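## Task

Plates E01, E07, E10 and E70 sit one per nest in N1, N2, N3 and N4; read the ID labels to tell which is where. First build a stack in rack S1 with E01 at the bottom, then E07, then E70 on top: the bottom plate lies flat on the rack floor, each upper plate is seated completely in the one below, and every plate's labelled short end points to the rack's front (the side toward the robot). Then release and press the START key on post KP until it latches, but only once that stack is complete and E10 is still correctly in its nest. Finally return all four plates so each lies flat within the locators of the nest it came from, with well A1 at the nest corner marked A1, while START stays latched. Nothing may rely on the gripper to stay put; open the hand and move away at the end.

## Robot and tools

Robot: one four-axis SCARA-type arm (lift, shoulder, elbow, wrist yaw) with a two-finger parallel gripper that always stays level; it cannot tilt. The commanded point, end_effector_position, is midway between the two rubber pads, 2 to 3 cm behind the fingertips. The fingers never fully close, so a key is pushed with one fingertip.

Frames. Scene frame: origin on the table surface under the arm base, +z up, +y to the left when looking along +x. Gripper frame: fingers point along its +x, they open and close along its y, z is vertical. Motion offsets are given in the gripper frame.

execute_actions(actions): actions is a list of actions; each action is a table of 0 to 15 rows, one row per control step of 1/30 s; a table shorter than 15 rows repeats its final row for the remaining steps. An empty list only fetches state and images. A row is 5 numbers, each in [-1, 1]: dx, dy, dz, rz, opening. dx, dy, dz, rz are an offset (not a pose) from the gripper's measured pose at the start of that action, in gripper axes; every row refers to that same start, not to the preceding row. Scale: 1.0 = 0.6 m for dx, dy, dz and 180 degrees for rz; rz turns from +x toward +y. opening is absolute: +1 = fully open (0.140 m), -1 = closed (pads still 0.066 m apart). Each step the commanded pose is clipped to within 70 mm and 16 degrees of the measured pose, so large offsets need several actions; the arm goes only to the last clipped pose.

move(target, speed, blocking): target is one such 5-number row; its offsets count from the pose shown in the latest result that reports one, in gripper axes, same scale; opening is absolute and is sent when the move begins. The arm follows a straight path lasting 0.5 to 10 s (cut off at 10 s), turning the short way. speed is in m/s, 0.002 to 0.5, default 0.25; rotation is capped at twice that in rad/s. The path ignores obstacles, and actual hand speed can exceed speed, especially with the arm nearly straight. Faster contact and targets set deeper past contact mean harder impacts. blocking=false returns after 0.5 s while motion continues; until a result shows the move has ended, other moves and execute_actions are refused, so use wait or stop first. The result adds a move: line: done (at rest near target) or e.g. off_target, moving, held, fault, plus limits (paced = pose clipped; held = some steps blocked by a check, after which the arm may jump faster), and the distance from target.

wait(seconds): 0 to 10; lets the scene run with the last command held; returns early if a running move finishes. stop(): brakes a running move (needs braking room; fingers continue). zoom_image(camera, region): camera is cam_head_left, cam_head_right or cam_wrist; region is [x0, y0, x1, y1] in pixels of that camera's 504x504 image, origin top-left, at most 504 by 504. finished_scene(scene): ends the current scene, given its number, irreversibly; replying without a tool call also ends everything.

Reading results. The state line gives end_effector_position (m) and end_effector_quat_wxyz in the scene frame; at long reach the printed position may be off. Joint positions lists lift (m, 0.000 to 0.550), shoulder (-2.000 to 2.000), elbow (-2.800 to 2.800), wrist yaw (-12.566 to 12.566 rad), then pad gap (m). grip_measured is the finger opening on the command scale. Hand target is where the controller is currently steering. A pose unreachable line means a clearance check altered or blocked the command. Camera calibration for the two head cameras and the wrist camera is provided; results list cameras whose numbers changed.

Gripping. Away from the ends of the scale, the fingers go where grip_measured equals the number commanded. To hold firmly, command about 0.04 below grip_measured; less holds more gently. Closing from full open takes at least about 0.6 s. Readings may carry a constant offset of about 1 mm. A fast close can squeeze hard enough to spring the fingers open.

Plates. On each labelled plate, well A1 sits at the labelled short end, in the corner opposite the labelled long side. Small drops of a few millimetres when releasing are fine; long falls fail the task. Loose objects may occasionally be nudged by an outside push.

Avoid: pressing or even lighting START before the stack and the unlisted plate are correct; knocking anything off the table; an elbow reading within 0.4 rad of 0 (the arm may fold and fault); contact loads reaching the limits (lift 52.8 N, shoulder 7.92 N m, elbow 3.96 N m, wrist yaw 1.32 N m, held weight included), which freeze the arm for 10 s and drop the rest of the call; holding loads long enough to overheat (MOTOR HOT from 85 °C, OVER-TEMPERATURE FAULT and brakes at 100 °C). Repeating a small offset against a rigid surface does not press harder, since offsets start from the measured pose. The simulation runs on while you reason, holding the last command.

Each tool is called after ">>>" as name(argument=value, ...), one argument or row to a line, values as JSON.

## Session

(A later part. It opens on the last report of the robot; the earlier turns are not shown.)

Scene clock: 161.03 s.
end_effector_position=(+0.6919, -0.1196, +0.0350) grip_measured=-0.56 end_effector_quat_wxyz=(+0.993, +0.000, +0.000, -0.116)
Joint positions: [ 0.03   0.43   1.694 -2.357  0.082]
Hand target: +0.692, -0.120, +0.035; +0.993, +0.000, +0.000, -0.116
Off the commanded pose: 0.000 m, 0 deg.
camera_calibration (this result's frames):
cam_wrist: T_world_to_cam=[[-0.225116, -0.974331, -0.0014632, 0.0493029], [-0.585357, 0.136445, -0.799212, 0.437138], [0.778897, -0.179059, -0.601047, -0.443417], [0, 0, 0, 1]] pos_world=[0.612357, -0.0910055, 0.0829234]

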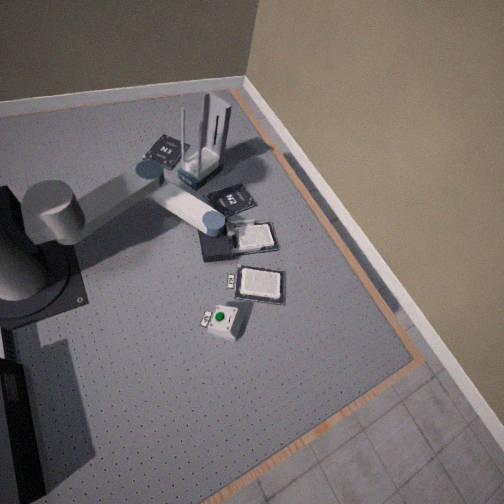

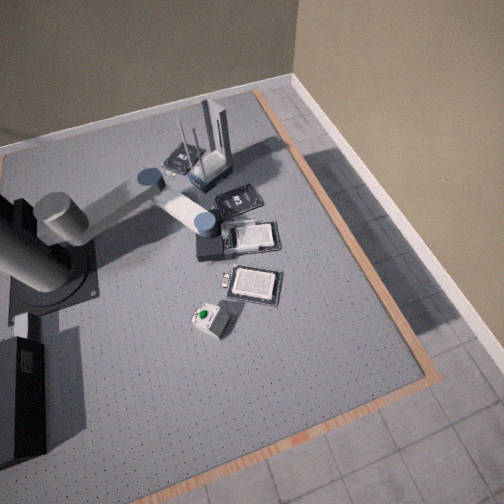

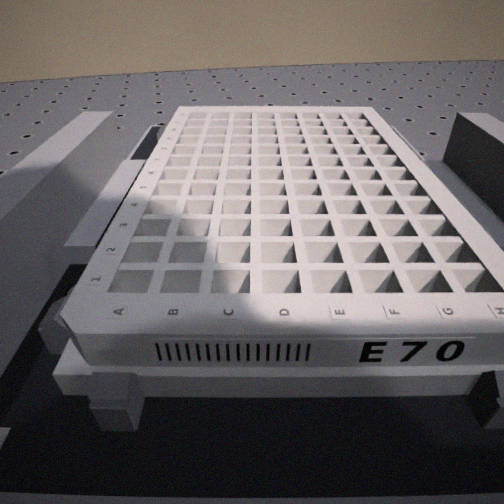

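>>> move(
  target=[0, 0, 0.05, 0, -0.61],
  speed=0.1,
)

>>> move(
  target=[-0.054, 0.3423, 0.4533, 0.1572, -0.61],
  speed=0.25,
)

Scene clock: 172.97 s.
end_effector_position=(+0.6919, -0.1196, +0.0651) grip_measured=-0.56 end_effector_quat_wxyz=(+0.993, +0.000, +0.000, -0.116)
Joint positions: [ 0.06   0.43   1.694 -2.357  0.082]
Hand target: +0.692, -0.120, +0.065; +0.993, +0.000, +0.000, -0.116
Off the commanded pose: 0.000 m, 0 deg.
move: done
camera_calibration (this result's frames):
cam_wrist: T_world_to_cam=[[-0.225087, -0.974338, -0.0014632, 0.0493354], [-0.585361, 0.136428, -0.799212, 0.461161], [0.778902, -0.179036, -0.601047, -0.425358], [0, 0, 0, 1]] pos_world=[0.612363, -0.0910002, 0.112977]

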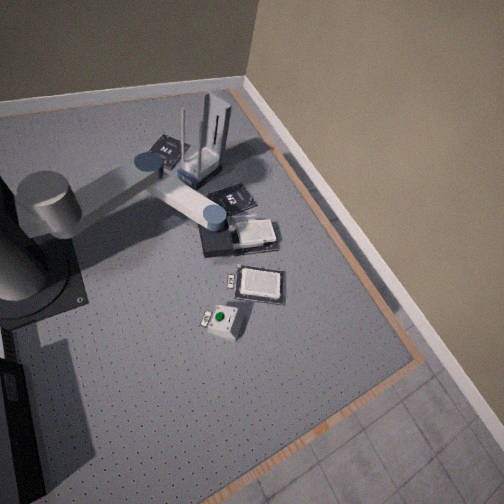

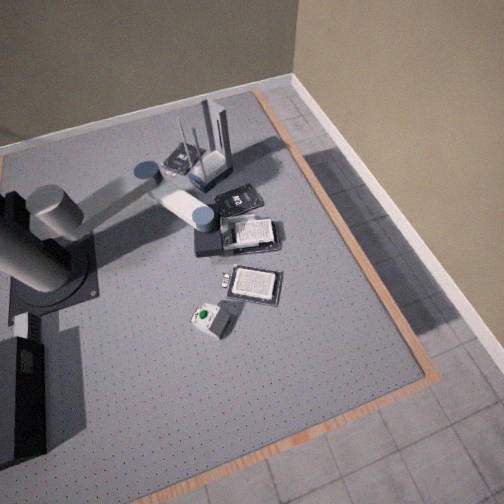

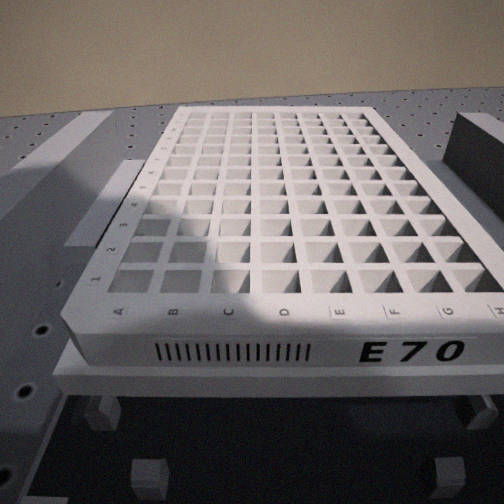

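Scene clock: 174.73 s.
end_effector_position=(+0.7076, +0.0879, +0.3371) grip_measured=-0.56 end_effector_quat_wxyz=(+0.991, +0.000, +0.000, +0.131)
Joint positions: [ 0.332  0.759  1.755 -2.252  0.082]
Hand target: +0.708, +0.088, +0.337; +0.991, +0.000, +0.000, +0.130
Off the commanded pose: 0.000 m, 0 deg.
move: done
camera_calibration (this result's frames):
cam_wrist: T_world_to_cam=[[0.264283, -0.964444, -0.0014632, -0.0917309], [-0.579987, -0.157719, -0.799212, 0.681511], [0.770565, 0.212067, -0.601047, -0.265413], [0, 0, 0, 1]] pos_world=[0.624028, 0.075303, 0.385012]

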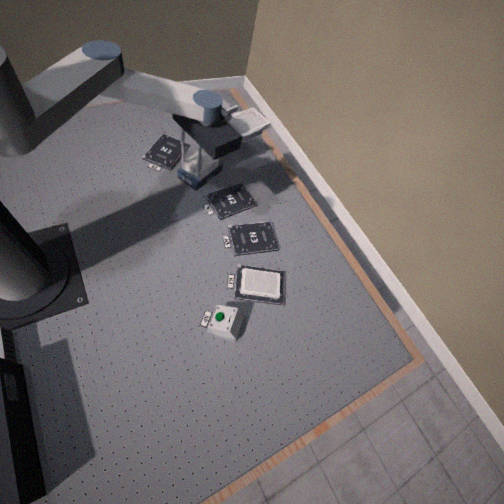

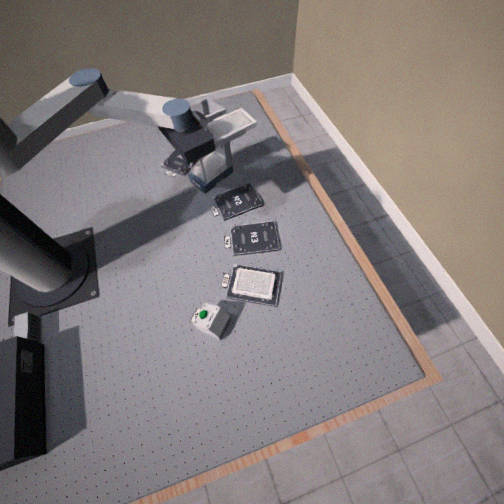

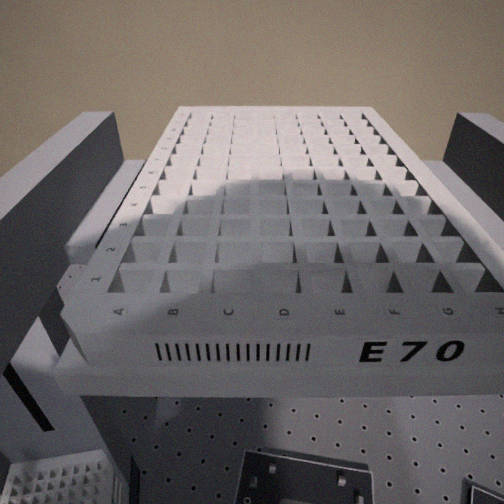

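>>> move(
  target=[-0.0497, 0.24478, 0, 0.06385, -0.61],
  speed=0.2,
)

Scene clock: 179.23 s.
end_effector_position=(+0.6407, +0.2221, +0.3371) grip_measured=-0.56 end_effector_quat_wxyz=(+0.973, +0.000, +0.000, +0.230)
Joint positions: [ 0.332  1.13   1.611 -2.277  0.082]
Hand target: +0.641, +0.222, +0.337; +0.973, +0.000, +0.000, +0.229
Off the commanded pose: 0.000 m, 0 deg.
move: done
camera_calibration (this result's frames):
cam_wrist: T_world_to_cam=[[0.451713, -0.892162, -0.0014632, -0.0806924], [-0.536761, -0.270458, -0.799212, 0.661196], [0.712631, 0.3618, -0.601047, -0.238431], [0, 0, 0, 1]] pos_world=[0.561267, 0.193099, 0.38501]

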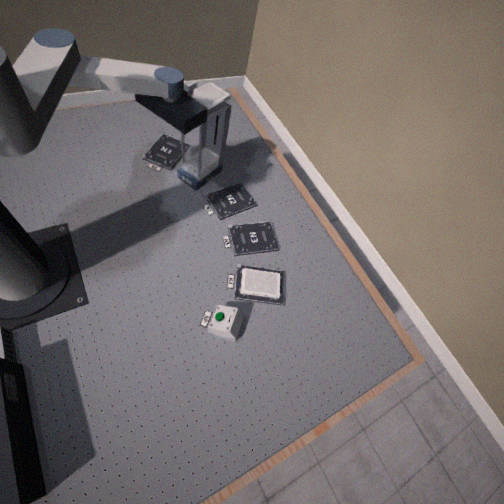

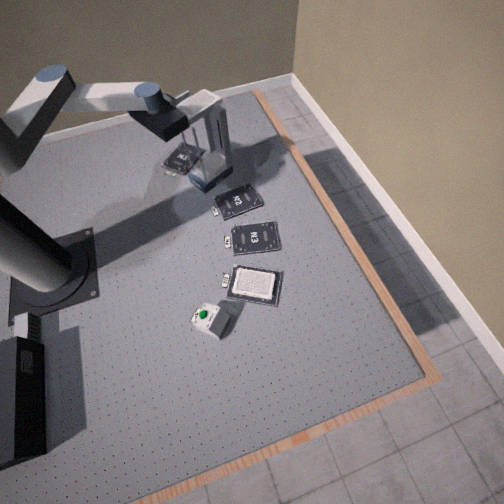

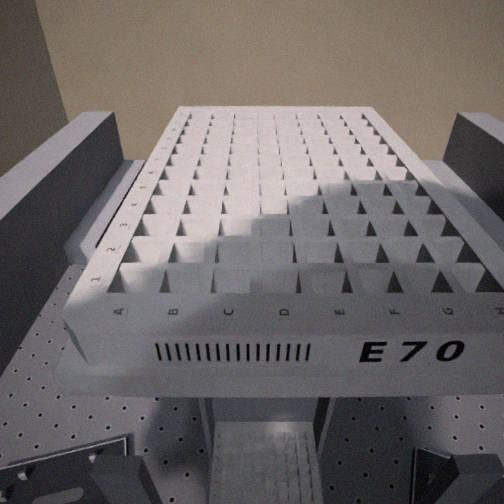

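>>> move(
  target=[0, -0.00025, -0.4023, -0.0002, -0.61],
  speed=0.17,
)

>>> move(
  target=[0, 0, -0.0093, 0, -0.61],
  speed=0.01,
)

Scene clock: 183.20 s.
end_effector_position=(+0.6407, +0.2221, +0.0957) grip_measured=-0.56 end_effector_quat_wxyz=(+0.973, +0.000, +0.000, +0.229)
Joint positions: [ 0.091  1.13   1.611 -2.278  0.082]
Hand target: +0.641, +0.222, +0.096; +0.973, +0.000, +0.000, +0.229
Off the commanded pose: 0.000 m, 0 deg.
move: done
camera_calibration (this result's frames):
cam_wrist: T_world_to_cam=[[0.451389, -0.892326, -0.0014632, -0.0808989], [-0.536859, -0.270263, -0.799212, 0.468233], [0.712762, 0.361541, -0.601047, -0.383578], [0, 0, 0, 1]] pos_world=[0.561292, 0.193037, 0.14355]

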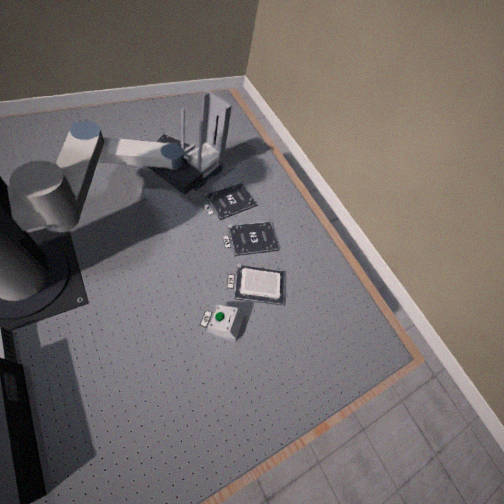

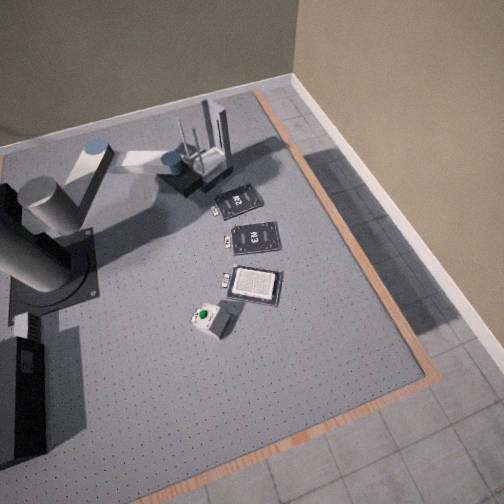

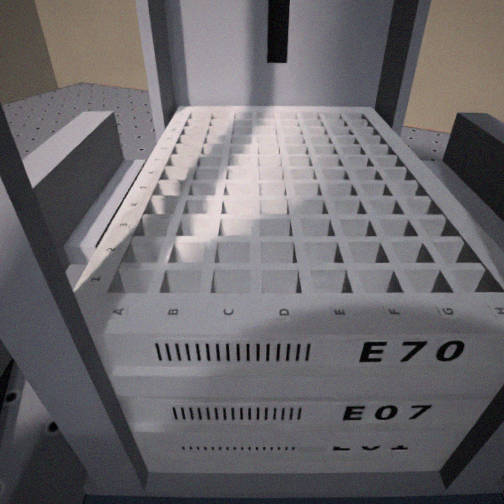

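Scene clock: 183.97 s.
end_effector_position=(+0.6407, +0.2221, +0.0901) grip_measured=-0.56 end_effector_quat_wxyz=(+0.973, +0.000, +0.000, +0.229)
Joint positions: [ 0.085  1.13   1.611 -2.278  0.082]
Hand target: +0.641, +0.222, +0.090; +0.973, +0.000, +0.000, +0.229
Off the commanded pose: 0.000 m, 0 deg.
move: done
camera_calibration (this result's frames):
cam_wrist: T_world_to_cam=[[0.451389, -0.892326, -0.0014632, -0.0809069], [-0.536859, -0.270263, -0.799212, 0.463771], [0.712762, 0.361541, -0.601047, -0.386934], [0, 0, 0, 1]] pos_world=[0.561292, 0.193037, 0.137968]

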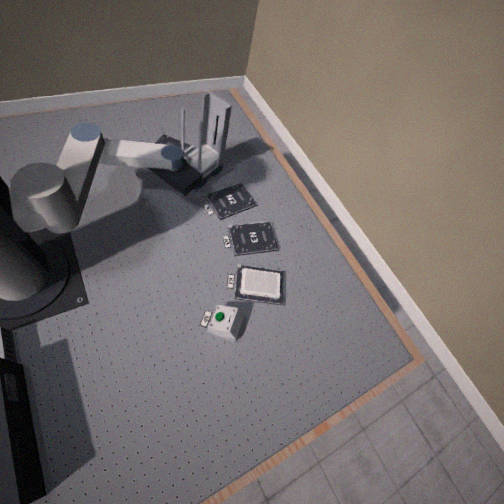

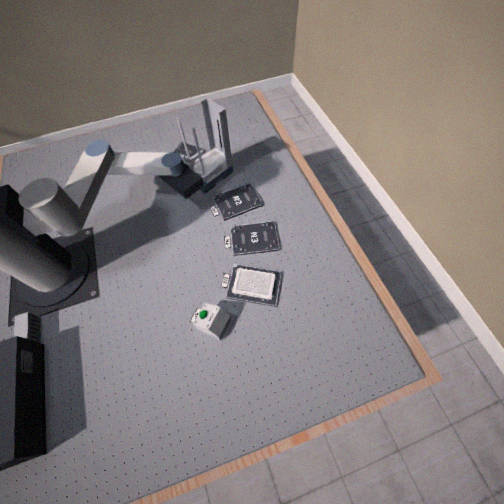

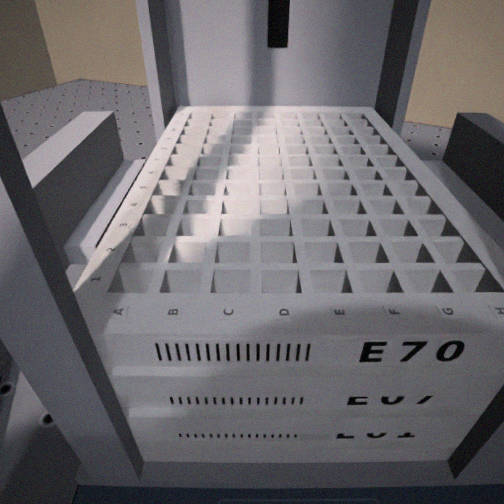

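>>> execute_actions(
  actions=[
    [[0,0,0,0,-0.5],[0,0,0,0,-0.45],[0,0,0,0,-0.4],[0,0,0,0,-0.3],[0,0,0,0,-0.2],[0,0,0,0,-0.1],[0,0,0,0,0.0],[0,0,0,0,0.1],[0,0,0,0,0.2]],
    [[0,0,0,0,0.2]],
  ],
)

>>> move(
  target=[-0.175, 0, 0, 0, 0.2],
  speed=0.15,
)

Scene clock: 188.40 s.
end_effector_position=(+0.6407, +0.2221, +0.0901) grip_measured=+0.20 end_effector_quat_wxyz=(+0.973, +0.000, +0.000, +0.229)
Joint positions: [ 0.085  1.13   1.611 -2.278  0.11 ]
Hand target: +0.641, +0.222, +0.090; +0.973, +0.000, +0.000, +0.229
Off the commanded pose: 0.000 m, 0 deg.
camera_calibration (this result's frames):
cam_wrist: T_world_to_cam=[[0.451385, -0.892328, -0.0014632, -0.0809047], [-0.53686, -0.270261, -0.799212, 0.463771], [0.712764, 0.361538, -0.601047, -0.386934], [0, 0, 0, 1]] pos_world=[0.561292, 0.193037, 0.137968]

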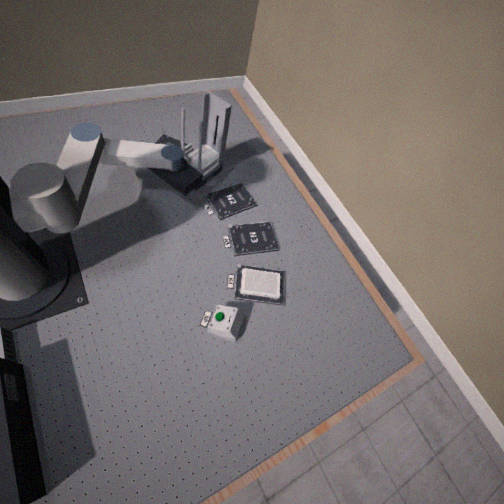

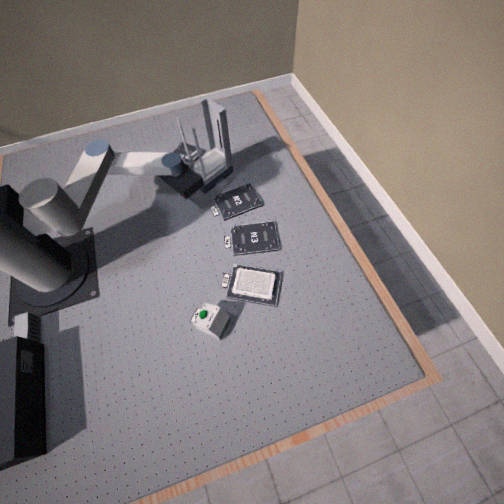

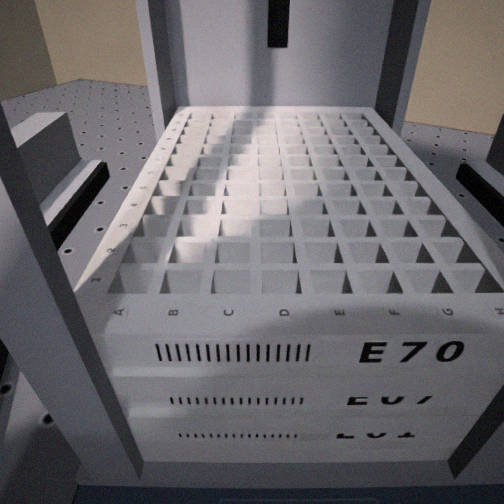

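Scene clock: 189.43 s.
end_effector_position=(+0.5467, +0.1751, +0.0901) grip_measured=+0.20 end_effector_quat_wxyz=(+0.973, +0.000, +0.000, +0.229)
Joint positions: [ 0.085  1.329  1.086 -1.953  0.11 ]
Hand target: +0.547, +0.175, +0.090; +0.973, +0.000, +0.000, +0.229
Off the commanded pose: 0.000 m, 0 deg.
move: done
camera_calibration (this result's frames):
cam_wrist: T_world_to_cam=[[0.451046, -0.8925, -0.0014632, -0.0802139], [-0.536963, -0.270057, -0.799212, 0.400639], [0.712901, 0.361267, -0.601047, -0.302988], [0, 0, 0, 1]] pos_world=[0.467309, 0.146064, 0.137968]

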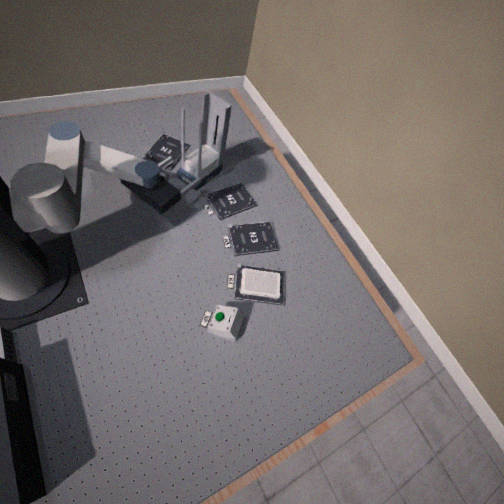

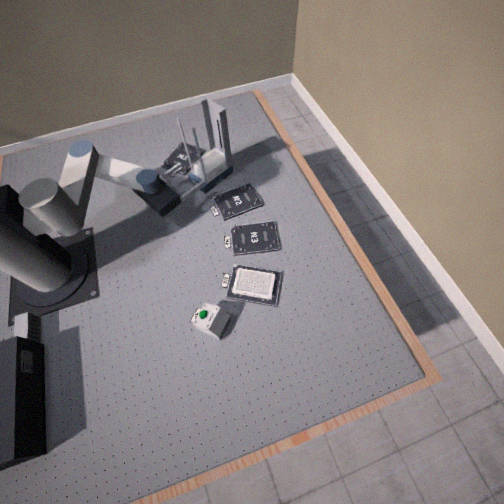

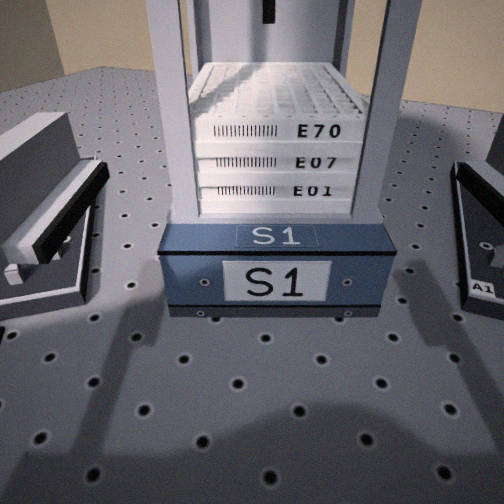

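>>> move(
  target=[-0.3085, -0.5745, 0.0333, -0.3195, -1],
  speed=0.3,
)

Scene clock: 199.57 s.
end_effector_position=(+0.5350, -0.2159, +0.1100) grip_measured=-0.99 end_effector_quat_wxyz=(+0.964, +0.000, +0.000, -0.267)
Joint positions: [ 0.105  0.346  1.127 -2.015  0.066]
Hand target: +0.535, -0.216, +0.110; +0.964, +0.000, +0.000, -0.267
Off the commanded pose: 0.000 m, 0 deg.
move: done
camera_calibration (this result's frames):
cam_wrist: T_world_to_cam=[[-0.510486, -0.859885, -0.0014632, 0.0976275], [-0.516235, 0.307832, -0.799212, 0.4184], [0.687681, -0.407231, -0.601047, -0.293868], [0, 0, 0, 1]] pos_world=[0.467918, -0.164521, 0.157905]

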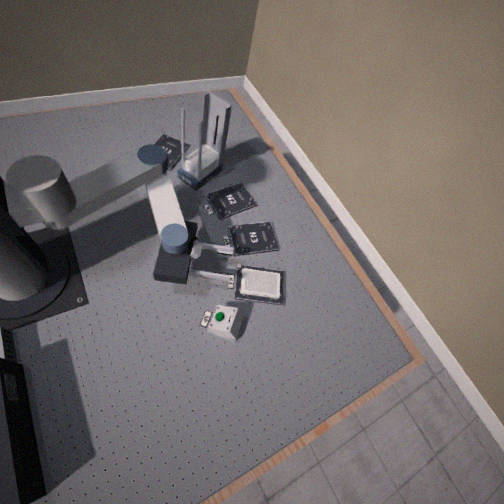

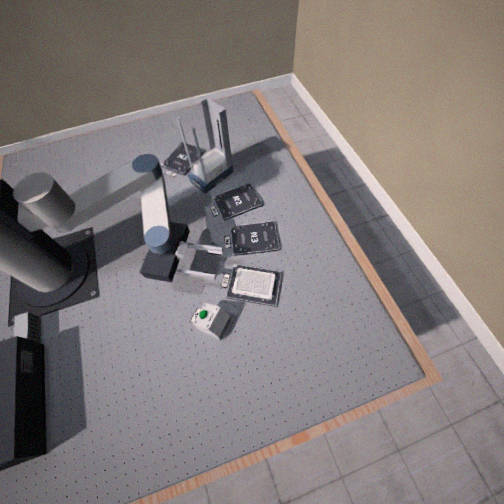

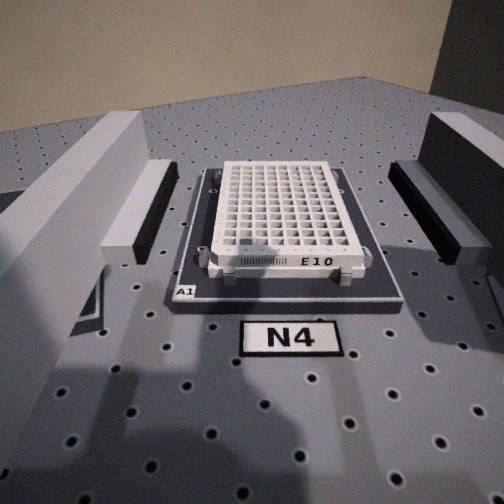

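>>> zoom_image(
  camera="cam_wrist",
  region=[160, 150, 410, 320],
)

>>> zoom_image(
  camera="cam_head_left",
  region=[180, 260, 300, 350],
)

>>> zoom_image(
  camera="cam_head_right",
  region=[170, 260, 290, 350],
)

Region (160, 150, 410, 320) of cam_wrist's 504x504 image, scaled by 2.016, with more detail than that image has; it fills the top 343 rows of this view, and the rest is white.

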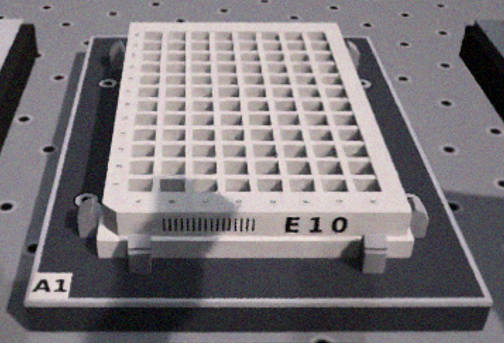

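Region (180, 260, 300, 350) of cam_head_left's 504x504 image, scaled by 4.200, with more detail than that image has; it fills the top 378 rows of this view, and the rest is white.

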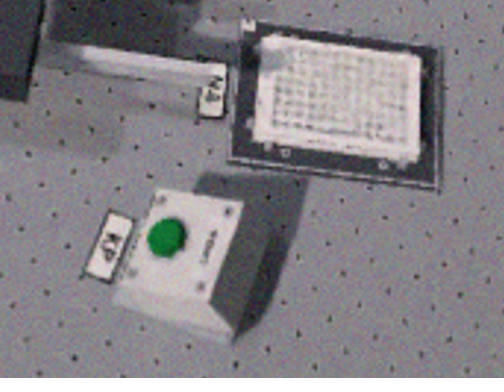

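Region (170, 260, 290, 350) of cam_head_right's 504x504 image, scaled by 4.200, with more detail than that image has; it fills the top 378 rows of this view, and the rest is white.

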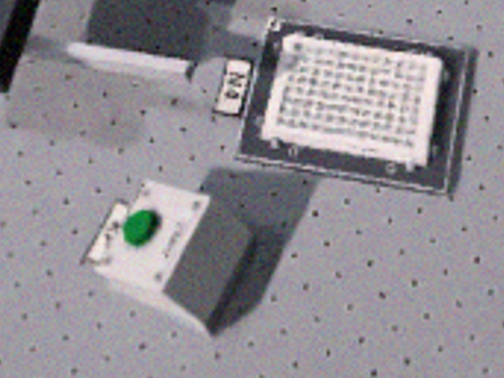

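>>> move(
  target=[-0.1665, -0.2148, 0.05, -0.1056, -1],
  speed=0.25,
)

Scene clock: 215.07 s.
end_effector_position=(+0.3829, -0.2750, +0.1400) grip_measured=-0.99 end_effector_quat_wxyz=(+0.906, +0.000, +0.000, -0.423)
Joint positions: [ 0.135  0.034  0.797 -1.705  0.066]
Hand target: +0.383, -0.275, +0.140; +0.906, +0.000, +0.000, -0.423
Off the commanded pose: 0.000 m, 0 deg.
move: done
camera_calibration (this result's frames):
cam_wrist: T_world_to_cam=[[-0.763149, -0.64622, -0.0014632, 0.124752], [-0.387517, 0.459445, -0.799212, 0.374454], [0.517139, -0.609351, -0.601047, -0.185565], [0, 0, 0, 1]] pos_world=[0.336275, -0.204498, 0.187917]

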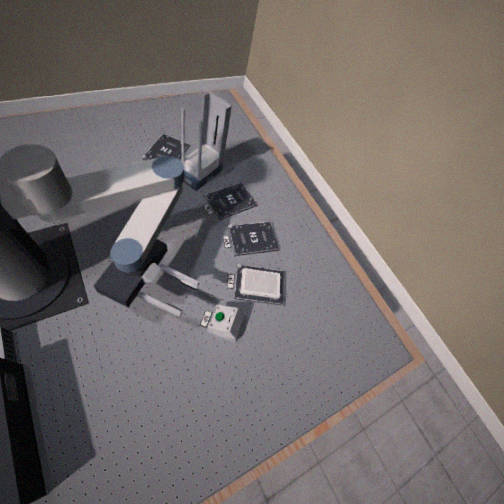

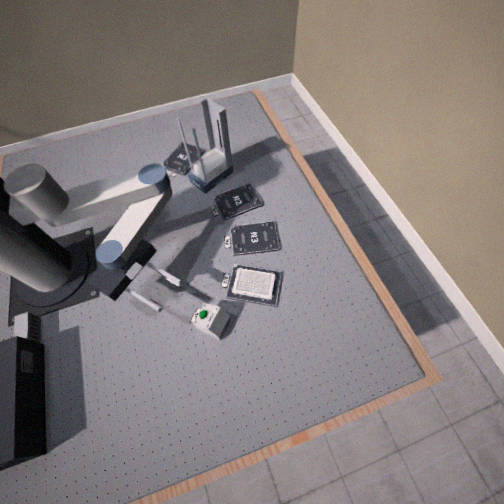

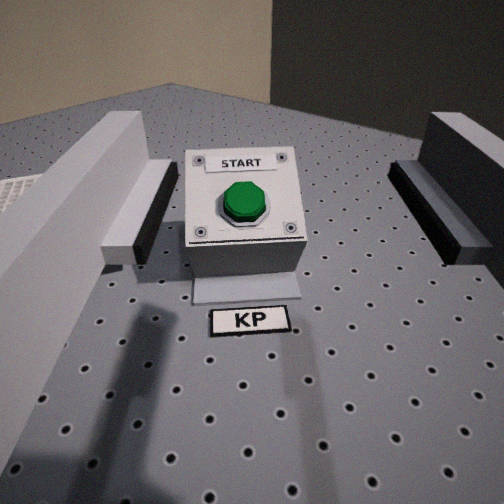

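>>> zoom_image(
  camera="cam_wrist",
  region=[170, 130, 330, 340],
)

Region (170, 130, 330, 340) of cam_wrist's 504x504 image, scaled by 2.400, with more detail than that image has; it fills the left 384 columns of this view, and the rest is white.

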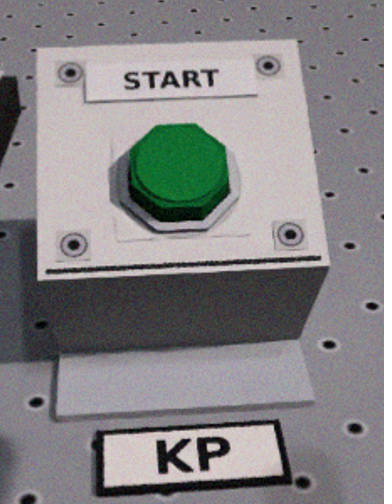

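>>> move(
  target=[0.1872, 0.0075, 0, 0.0244, -1],
  speed=0.2,
)

>>> zoom_image(
  camera="cam_wrist",
  region=[130, 200, 380, 450],
)

Scene clock: 239.17 s.
end_effector_position=(+0.4586, -0.3582, +0.1400) grip_measured=-0.99 end_effector_quat_wxyz=(+0.922, +0.000, +0.000, -0.388)
Joint positions: [ 0.135 -0.13   1.308 -1.974  0.066]
Hand target: +0.459, -0.358, +0.140; +0.922, +0.000, +0.000, -0.388
Off the commanded pose: 0.000 m, 0 deg.
move: done
camera_calibration (this result's frames):
cam_wrist: T_world_to_cam=[[-0.711176, -0.703012, -0.0014632, 0.0845436], [-0.421713, 0.428273, -0.799212, 0.446529], [0.562483, -0.567764, -0.601047, -0.281297], [0, 0, 0, 1]] pos_world=[0.406657, -0.291512, 0.187922]

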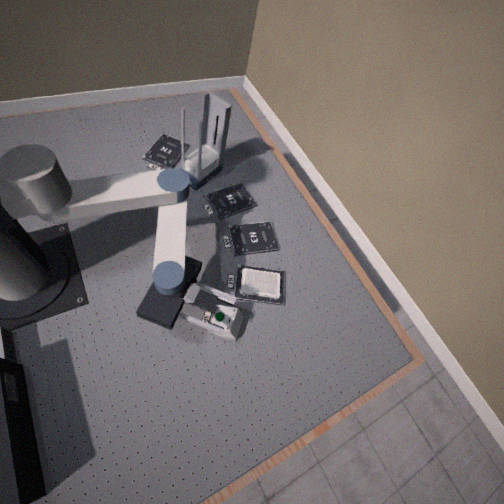

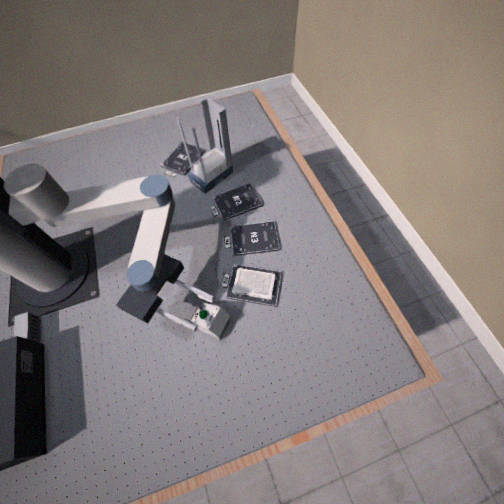

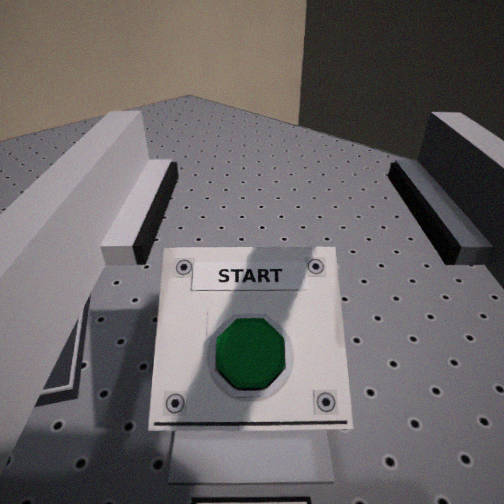

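Region (130, 200, 380, 450) of cam_wrist's 504x504 image, scaled by 2.016, with more detail than that image has.

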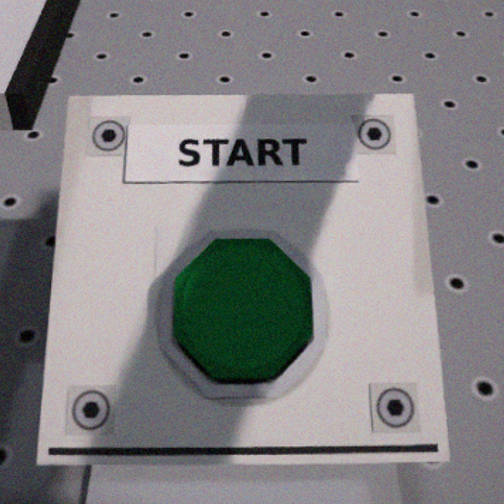

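>>> move(
  target=[-0.0512, -0.0537, -0.0785, 0, -1],
  speed=0.1,
)

Scene clock: 250.90 s.
end_effector_position=(+0.4140, -0.3588, +0.0929) grip_measured=-0.99 end_effector_quat_wxyz=(+0.922, +0.000, +0.000, -0.388)
Joint positions: [ 0.088 -0.211  1.196 -1.782  0.066]
Hand target: +0.414, -0.359, +0.093; +0.922, +0.000, +0.000, -0.388
Off the commanded pose: 0.000 m, 0 deg.
move: done
camera_calibration (this result's frames):
cam_wrist: T_world_to_cam=[[-0.71162, -0.702563, -0.0014632, 0.0526235], [-0.421442, 0.42854, -0.799212, 0.390261], [0.562124, -0.568119, -0.601047, -0.284873], [0, 0, 0, 1]] pos_world=[0.362054, -0.292113, 0.140756]

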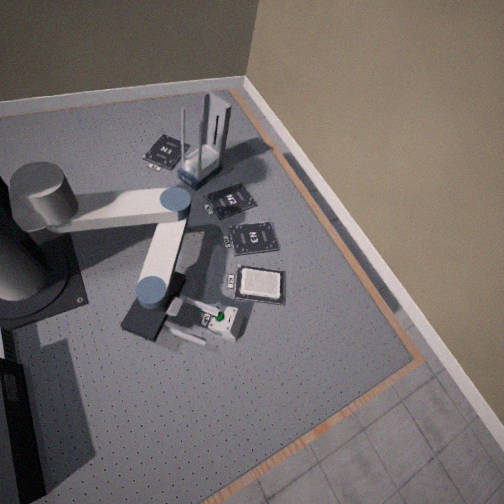

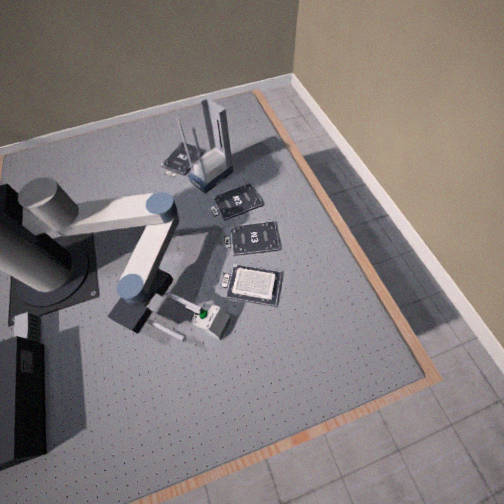

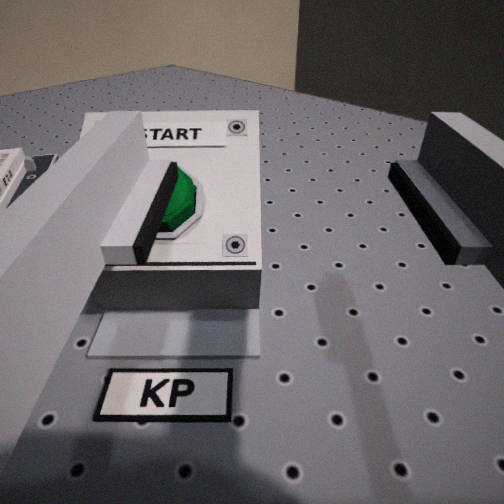

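>>> zoom_image(
  camera="cam_head_right",
  region=[160, 90, 290, 310],
)

Region (160, 90, 290, 310) of cam_head_right's 504x504 image, scaled by 2.291, with more detail than that image has; it fills the left 298 columns of this view, and the rest is white.

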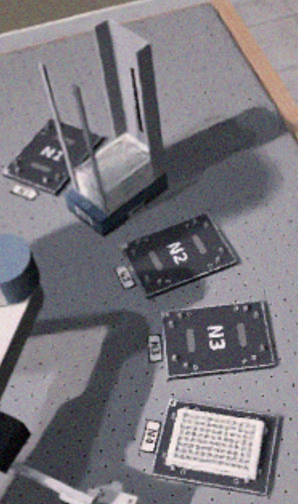

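All looks in place. Press: first 8 mm along the normal, slowly.

>>> move(
  target=[0.00667, 0, -0.01155, 0, -1],
  speed=0.015,
)

Scene clock: 254.03 s.
end_effector_position=(+0.4168, -0.3616, +0.0859) grip_measured=-0.99 end_effector_quat_wxyz=(+0.922, +0.000, +0.000, -0.388)
Joint positions: [ 0.081 -0.214  1.214 -1.797  0.066]
Hand target: +0.417, -0.362, +0.086; +0.922, +0.000, +0.000, -0.388
Off the commanded pose: 0.000 m, 0 deg.
move: done
camera_calibration (this result's frames):
cam_wrist: T_world_to_cam=[[-0.711378, -0.702808, -0.0014632, 0.0524936], [-0.42159, 0.428394, -0.799212, 0.387131], [0.56232, -0.567925, -0.601047, -0.292244], [0, 0, 0, 1]] pos_world=[0.364888, -0.294925, 0.133824]

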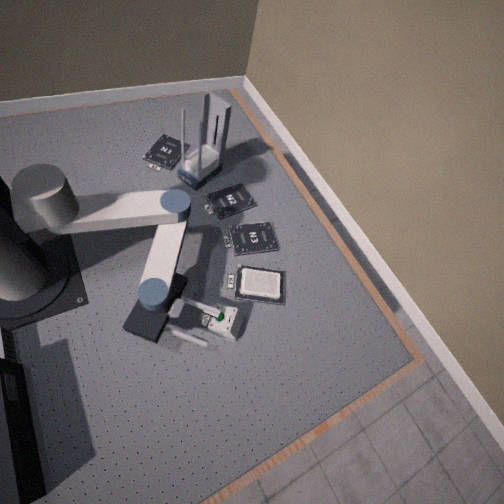

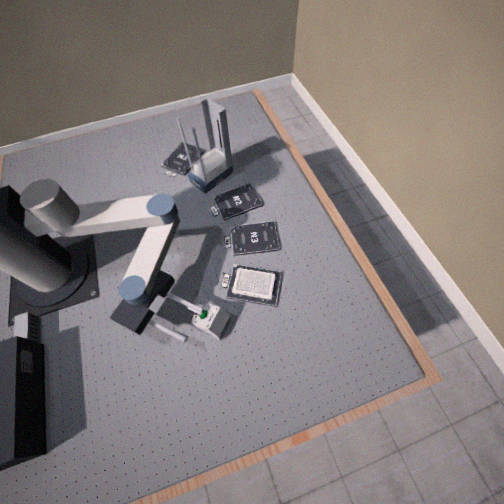

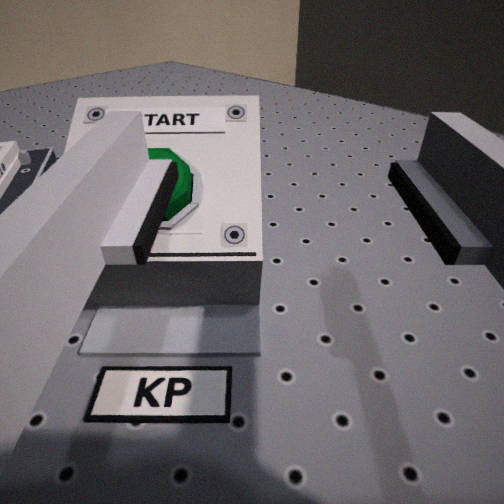

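>>> move(
  target=[0.0025, 0, -0.00433, 0, -1],
  speed=0.008,
)

Scene clock: 255.77 s.
end_effector_position=(+0.4178, -0.3626, +0.0835) grip_measured=-0.99 end_effector_quat_wxyz=(+0.922, +0.000, +0.000, -0.388)
Joint positions: [ 0.078 -0.215  1.221 -1.802  0.066]
Hand target: +0.418, -0.363, +0.083; +0.922, +0.000, +0.000, -0.388
Off the commanded pose: 0.000 m, 0 deg.
move: done
camera_calibration (this result's frames):
cam_wrist: T_world_to_cam=[[-0.711091, -0.703099, -0.0014632, 0.0523331], [-0.421765, 0.428222, -0.799212, 0.386028], [0.562552, -0.567695, -0.601047, -0.294831], [0, 0, 0, 1]] pos_world=[0.365884, -0.295885, 0.131387]

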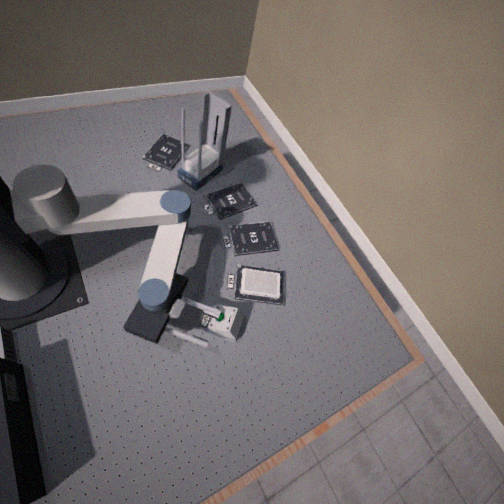

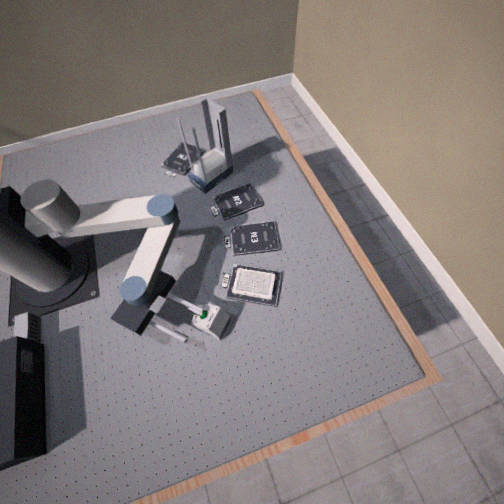

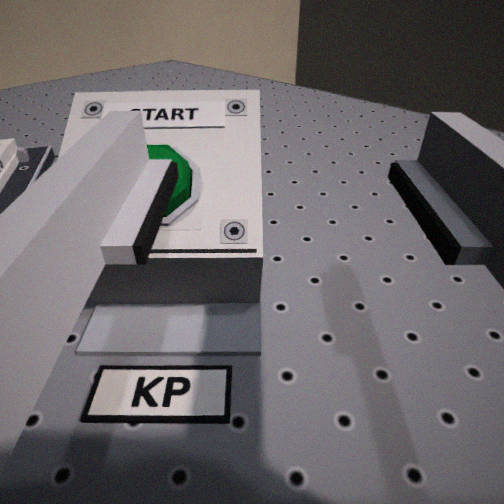

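>>> move(
  target=[0.00167, 0, -0.00289, 0, -1],
  speed=0.006,
)

Scene clock: 259.83 s.
end_effector_position=(+0.4185, -0.3632, +0.0820) grip_measured=-0.99 end_effector_quat_wxyz=(+0.922, +0.000, +0.000, -0.388)
Joint positions: [ 0.077 -0.216  1.225 -1.805  0.066]
Hand target: +0.419, -0.363, +0.082; +0.922, +0.000, +0.000, -0.388
Off the commanded pose: 0.000 m, 0 deg.
move: done
camera_calibration (this result's frames):
cam_wrist: T_world_to_cam=[[-0.711023, -0.703167, -0.0014632, 0.0522852], [-0.421806, 0.428182, -0.799212, 0.385334], [0.562606, -0.567641, -0.601047, -0.296447], [0, 0, 0, 1]] pos_world=[0.366495, -0.296503, 0.129862]

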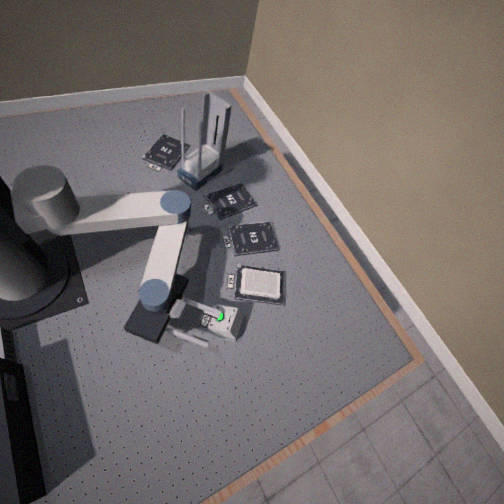

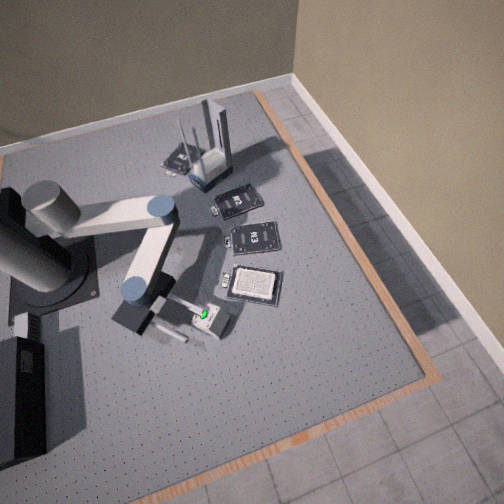

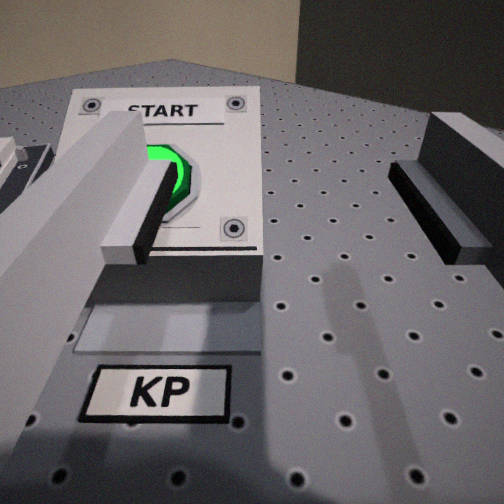

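Lit. Push a further 1.5 mm to make it catch.

>>> move(
  target=[0.00125, 0, -0.00217, 0, -1],
  speed=0.005,
)

Scene clock: 262.00 s.
end_effector_position=(+0.4189, -0.3636, +0.0809) grip_measured=-0.99 end_effector_quat_wxyz=(+0.922, +0.000, +0.000, -0.388)
Joint positions: [ 0.076 -0.217  1.228 -1.807  0.066]
Hand target: +0.419, -0.364, +0.081; +0.922, +0.000, +0.000, -0.388
Off the commanded pose: 0.000 m, 0 deg.
move: done
camera_calibration (this result's frames):
cam_wrist: T_world_to_cam=[[-0.710975, -0.703215, -0.0014632, 0.0522499], [-0.421835, 0.428153, -0.799212, 0.384848], [0.562645, -0.567603, -0.601047, -0.297592], [0, 0, 0, 1]] pos_world=[0.366929, -0.296945, 0.128785]

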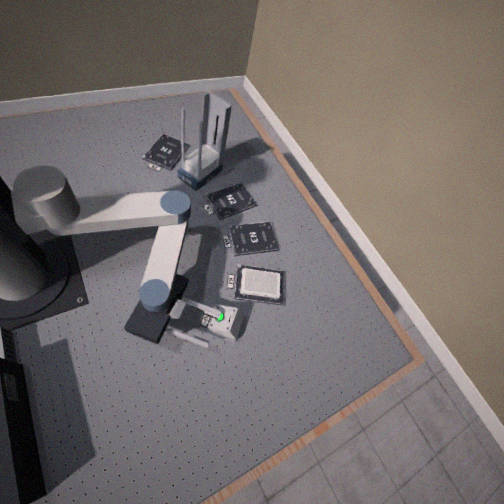

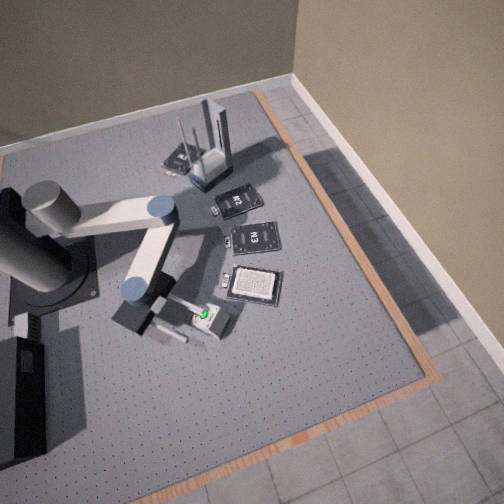

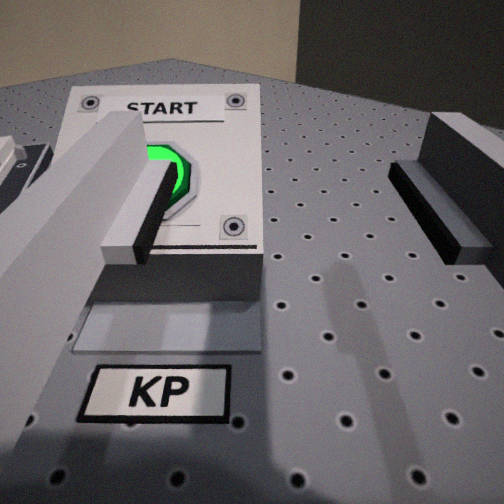

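>>> move(
  target=[0.00125, 0, -0.00217, 0, -1],
  speed=0.005,
)

Scene clock: 264.63 s.
end_effector_position=(+0.4193, -0.3641, +0.0798) grip_measured=-0.99 end_effector_quat_wxyz=(+0.922, +0.000, +0.000, -0.388)
Joint positions: [ 0.075 -0.217  1.23  -1.809  0.066]
Hand target: +0.419, -0.364, +0.080; +0.922, +0.000, +0.000, -0.388
Off the commanded pose: 0.000 m, 0 deg.
move: done
camera_calibration (this result's frames):
cam_wrist: T_world_to_cam=[[-0.710919, -0.703272, -0.0014632, 0.0522071], [-0.421869, 0.428119, -0.799212, 0.384372], [0.56269, -0.567558, -0.601047, -0.298717], [0, 0, 0, 1]] pos_world=[0.367355, -0.29738, 0.127728]

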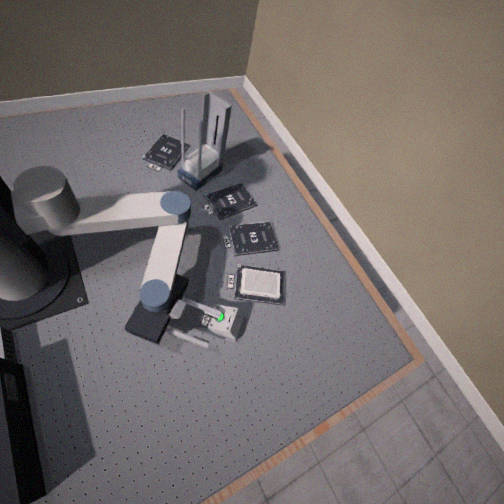

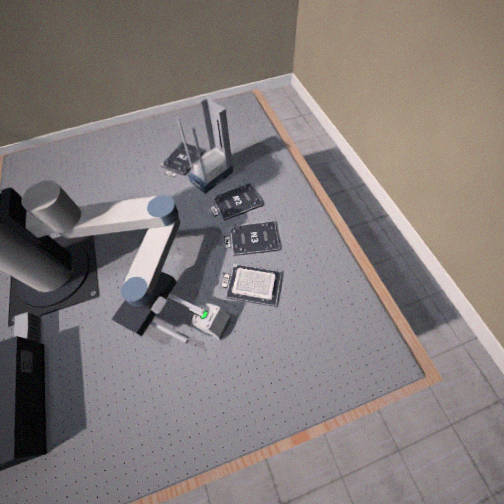

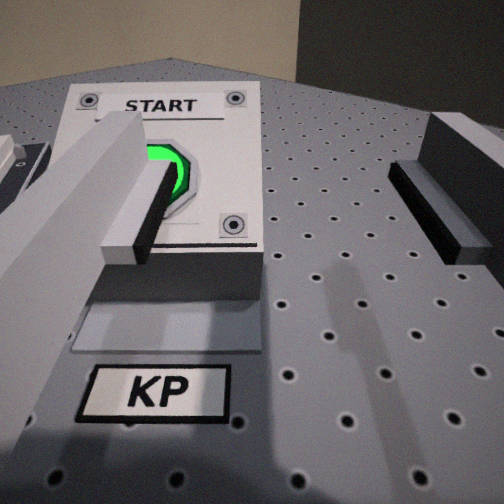

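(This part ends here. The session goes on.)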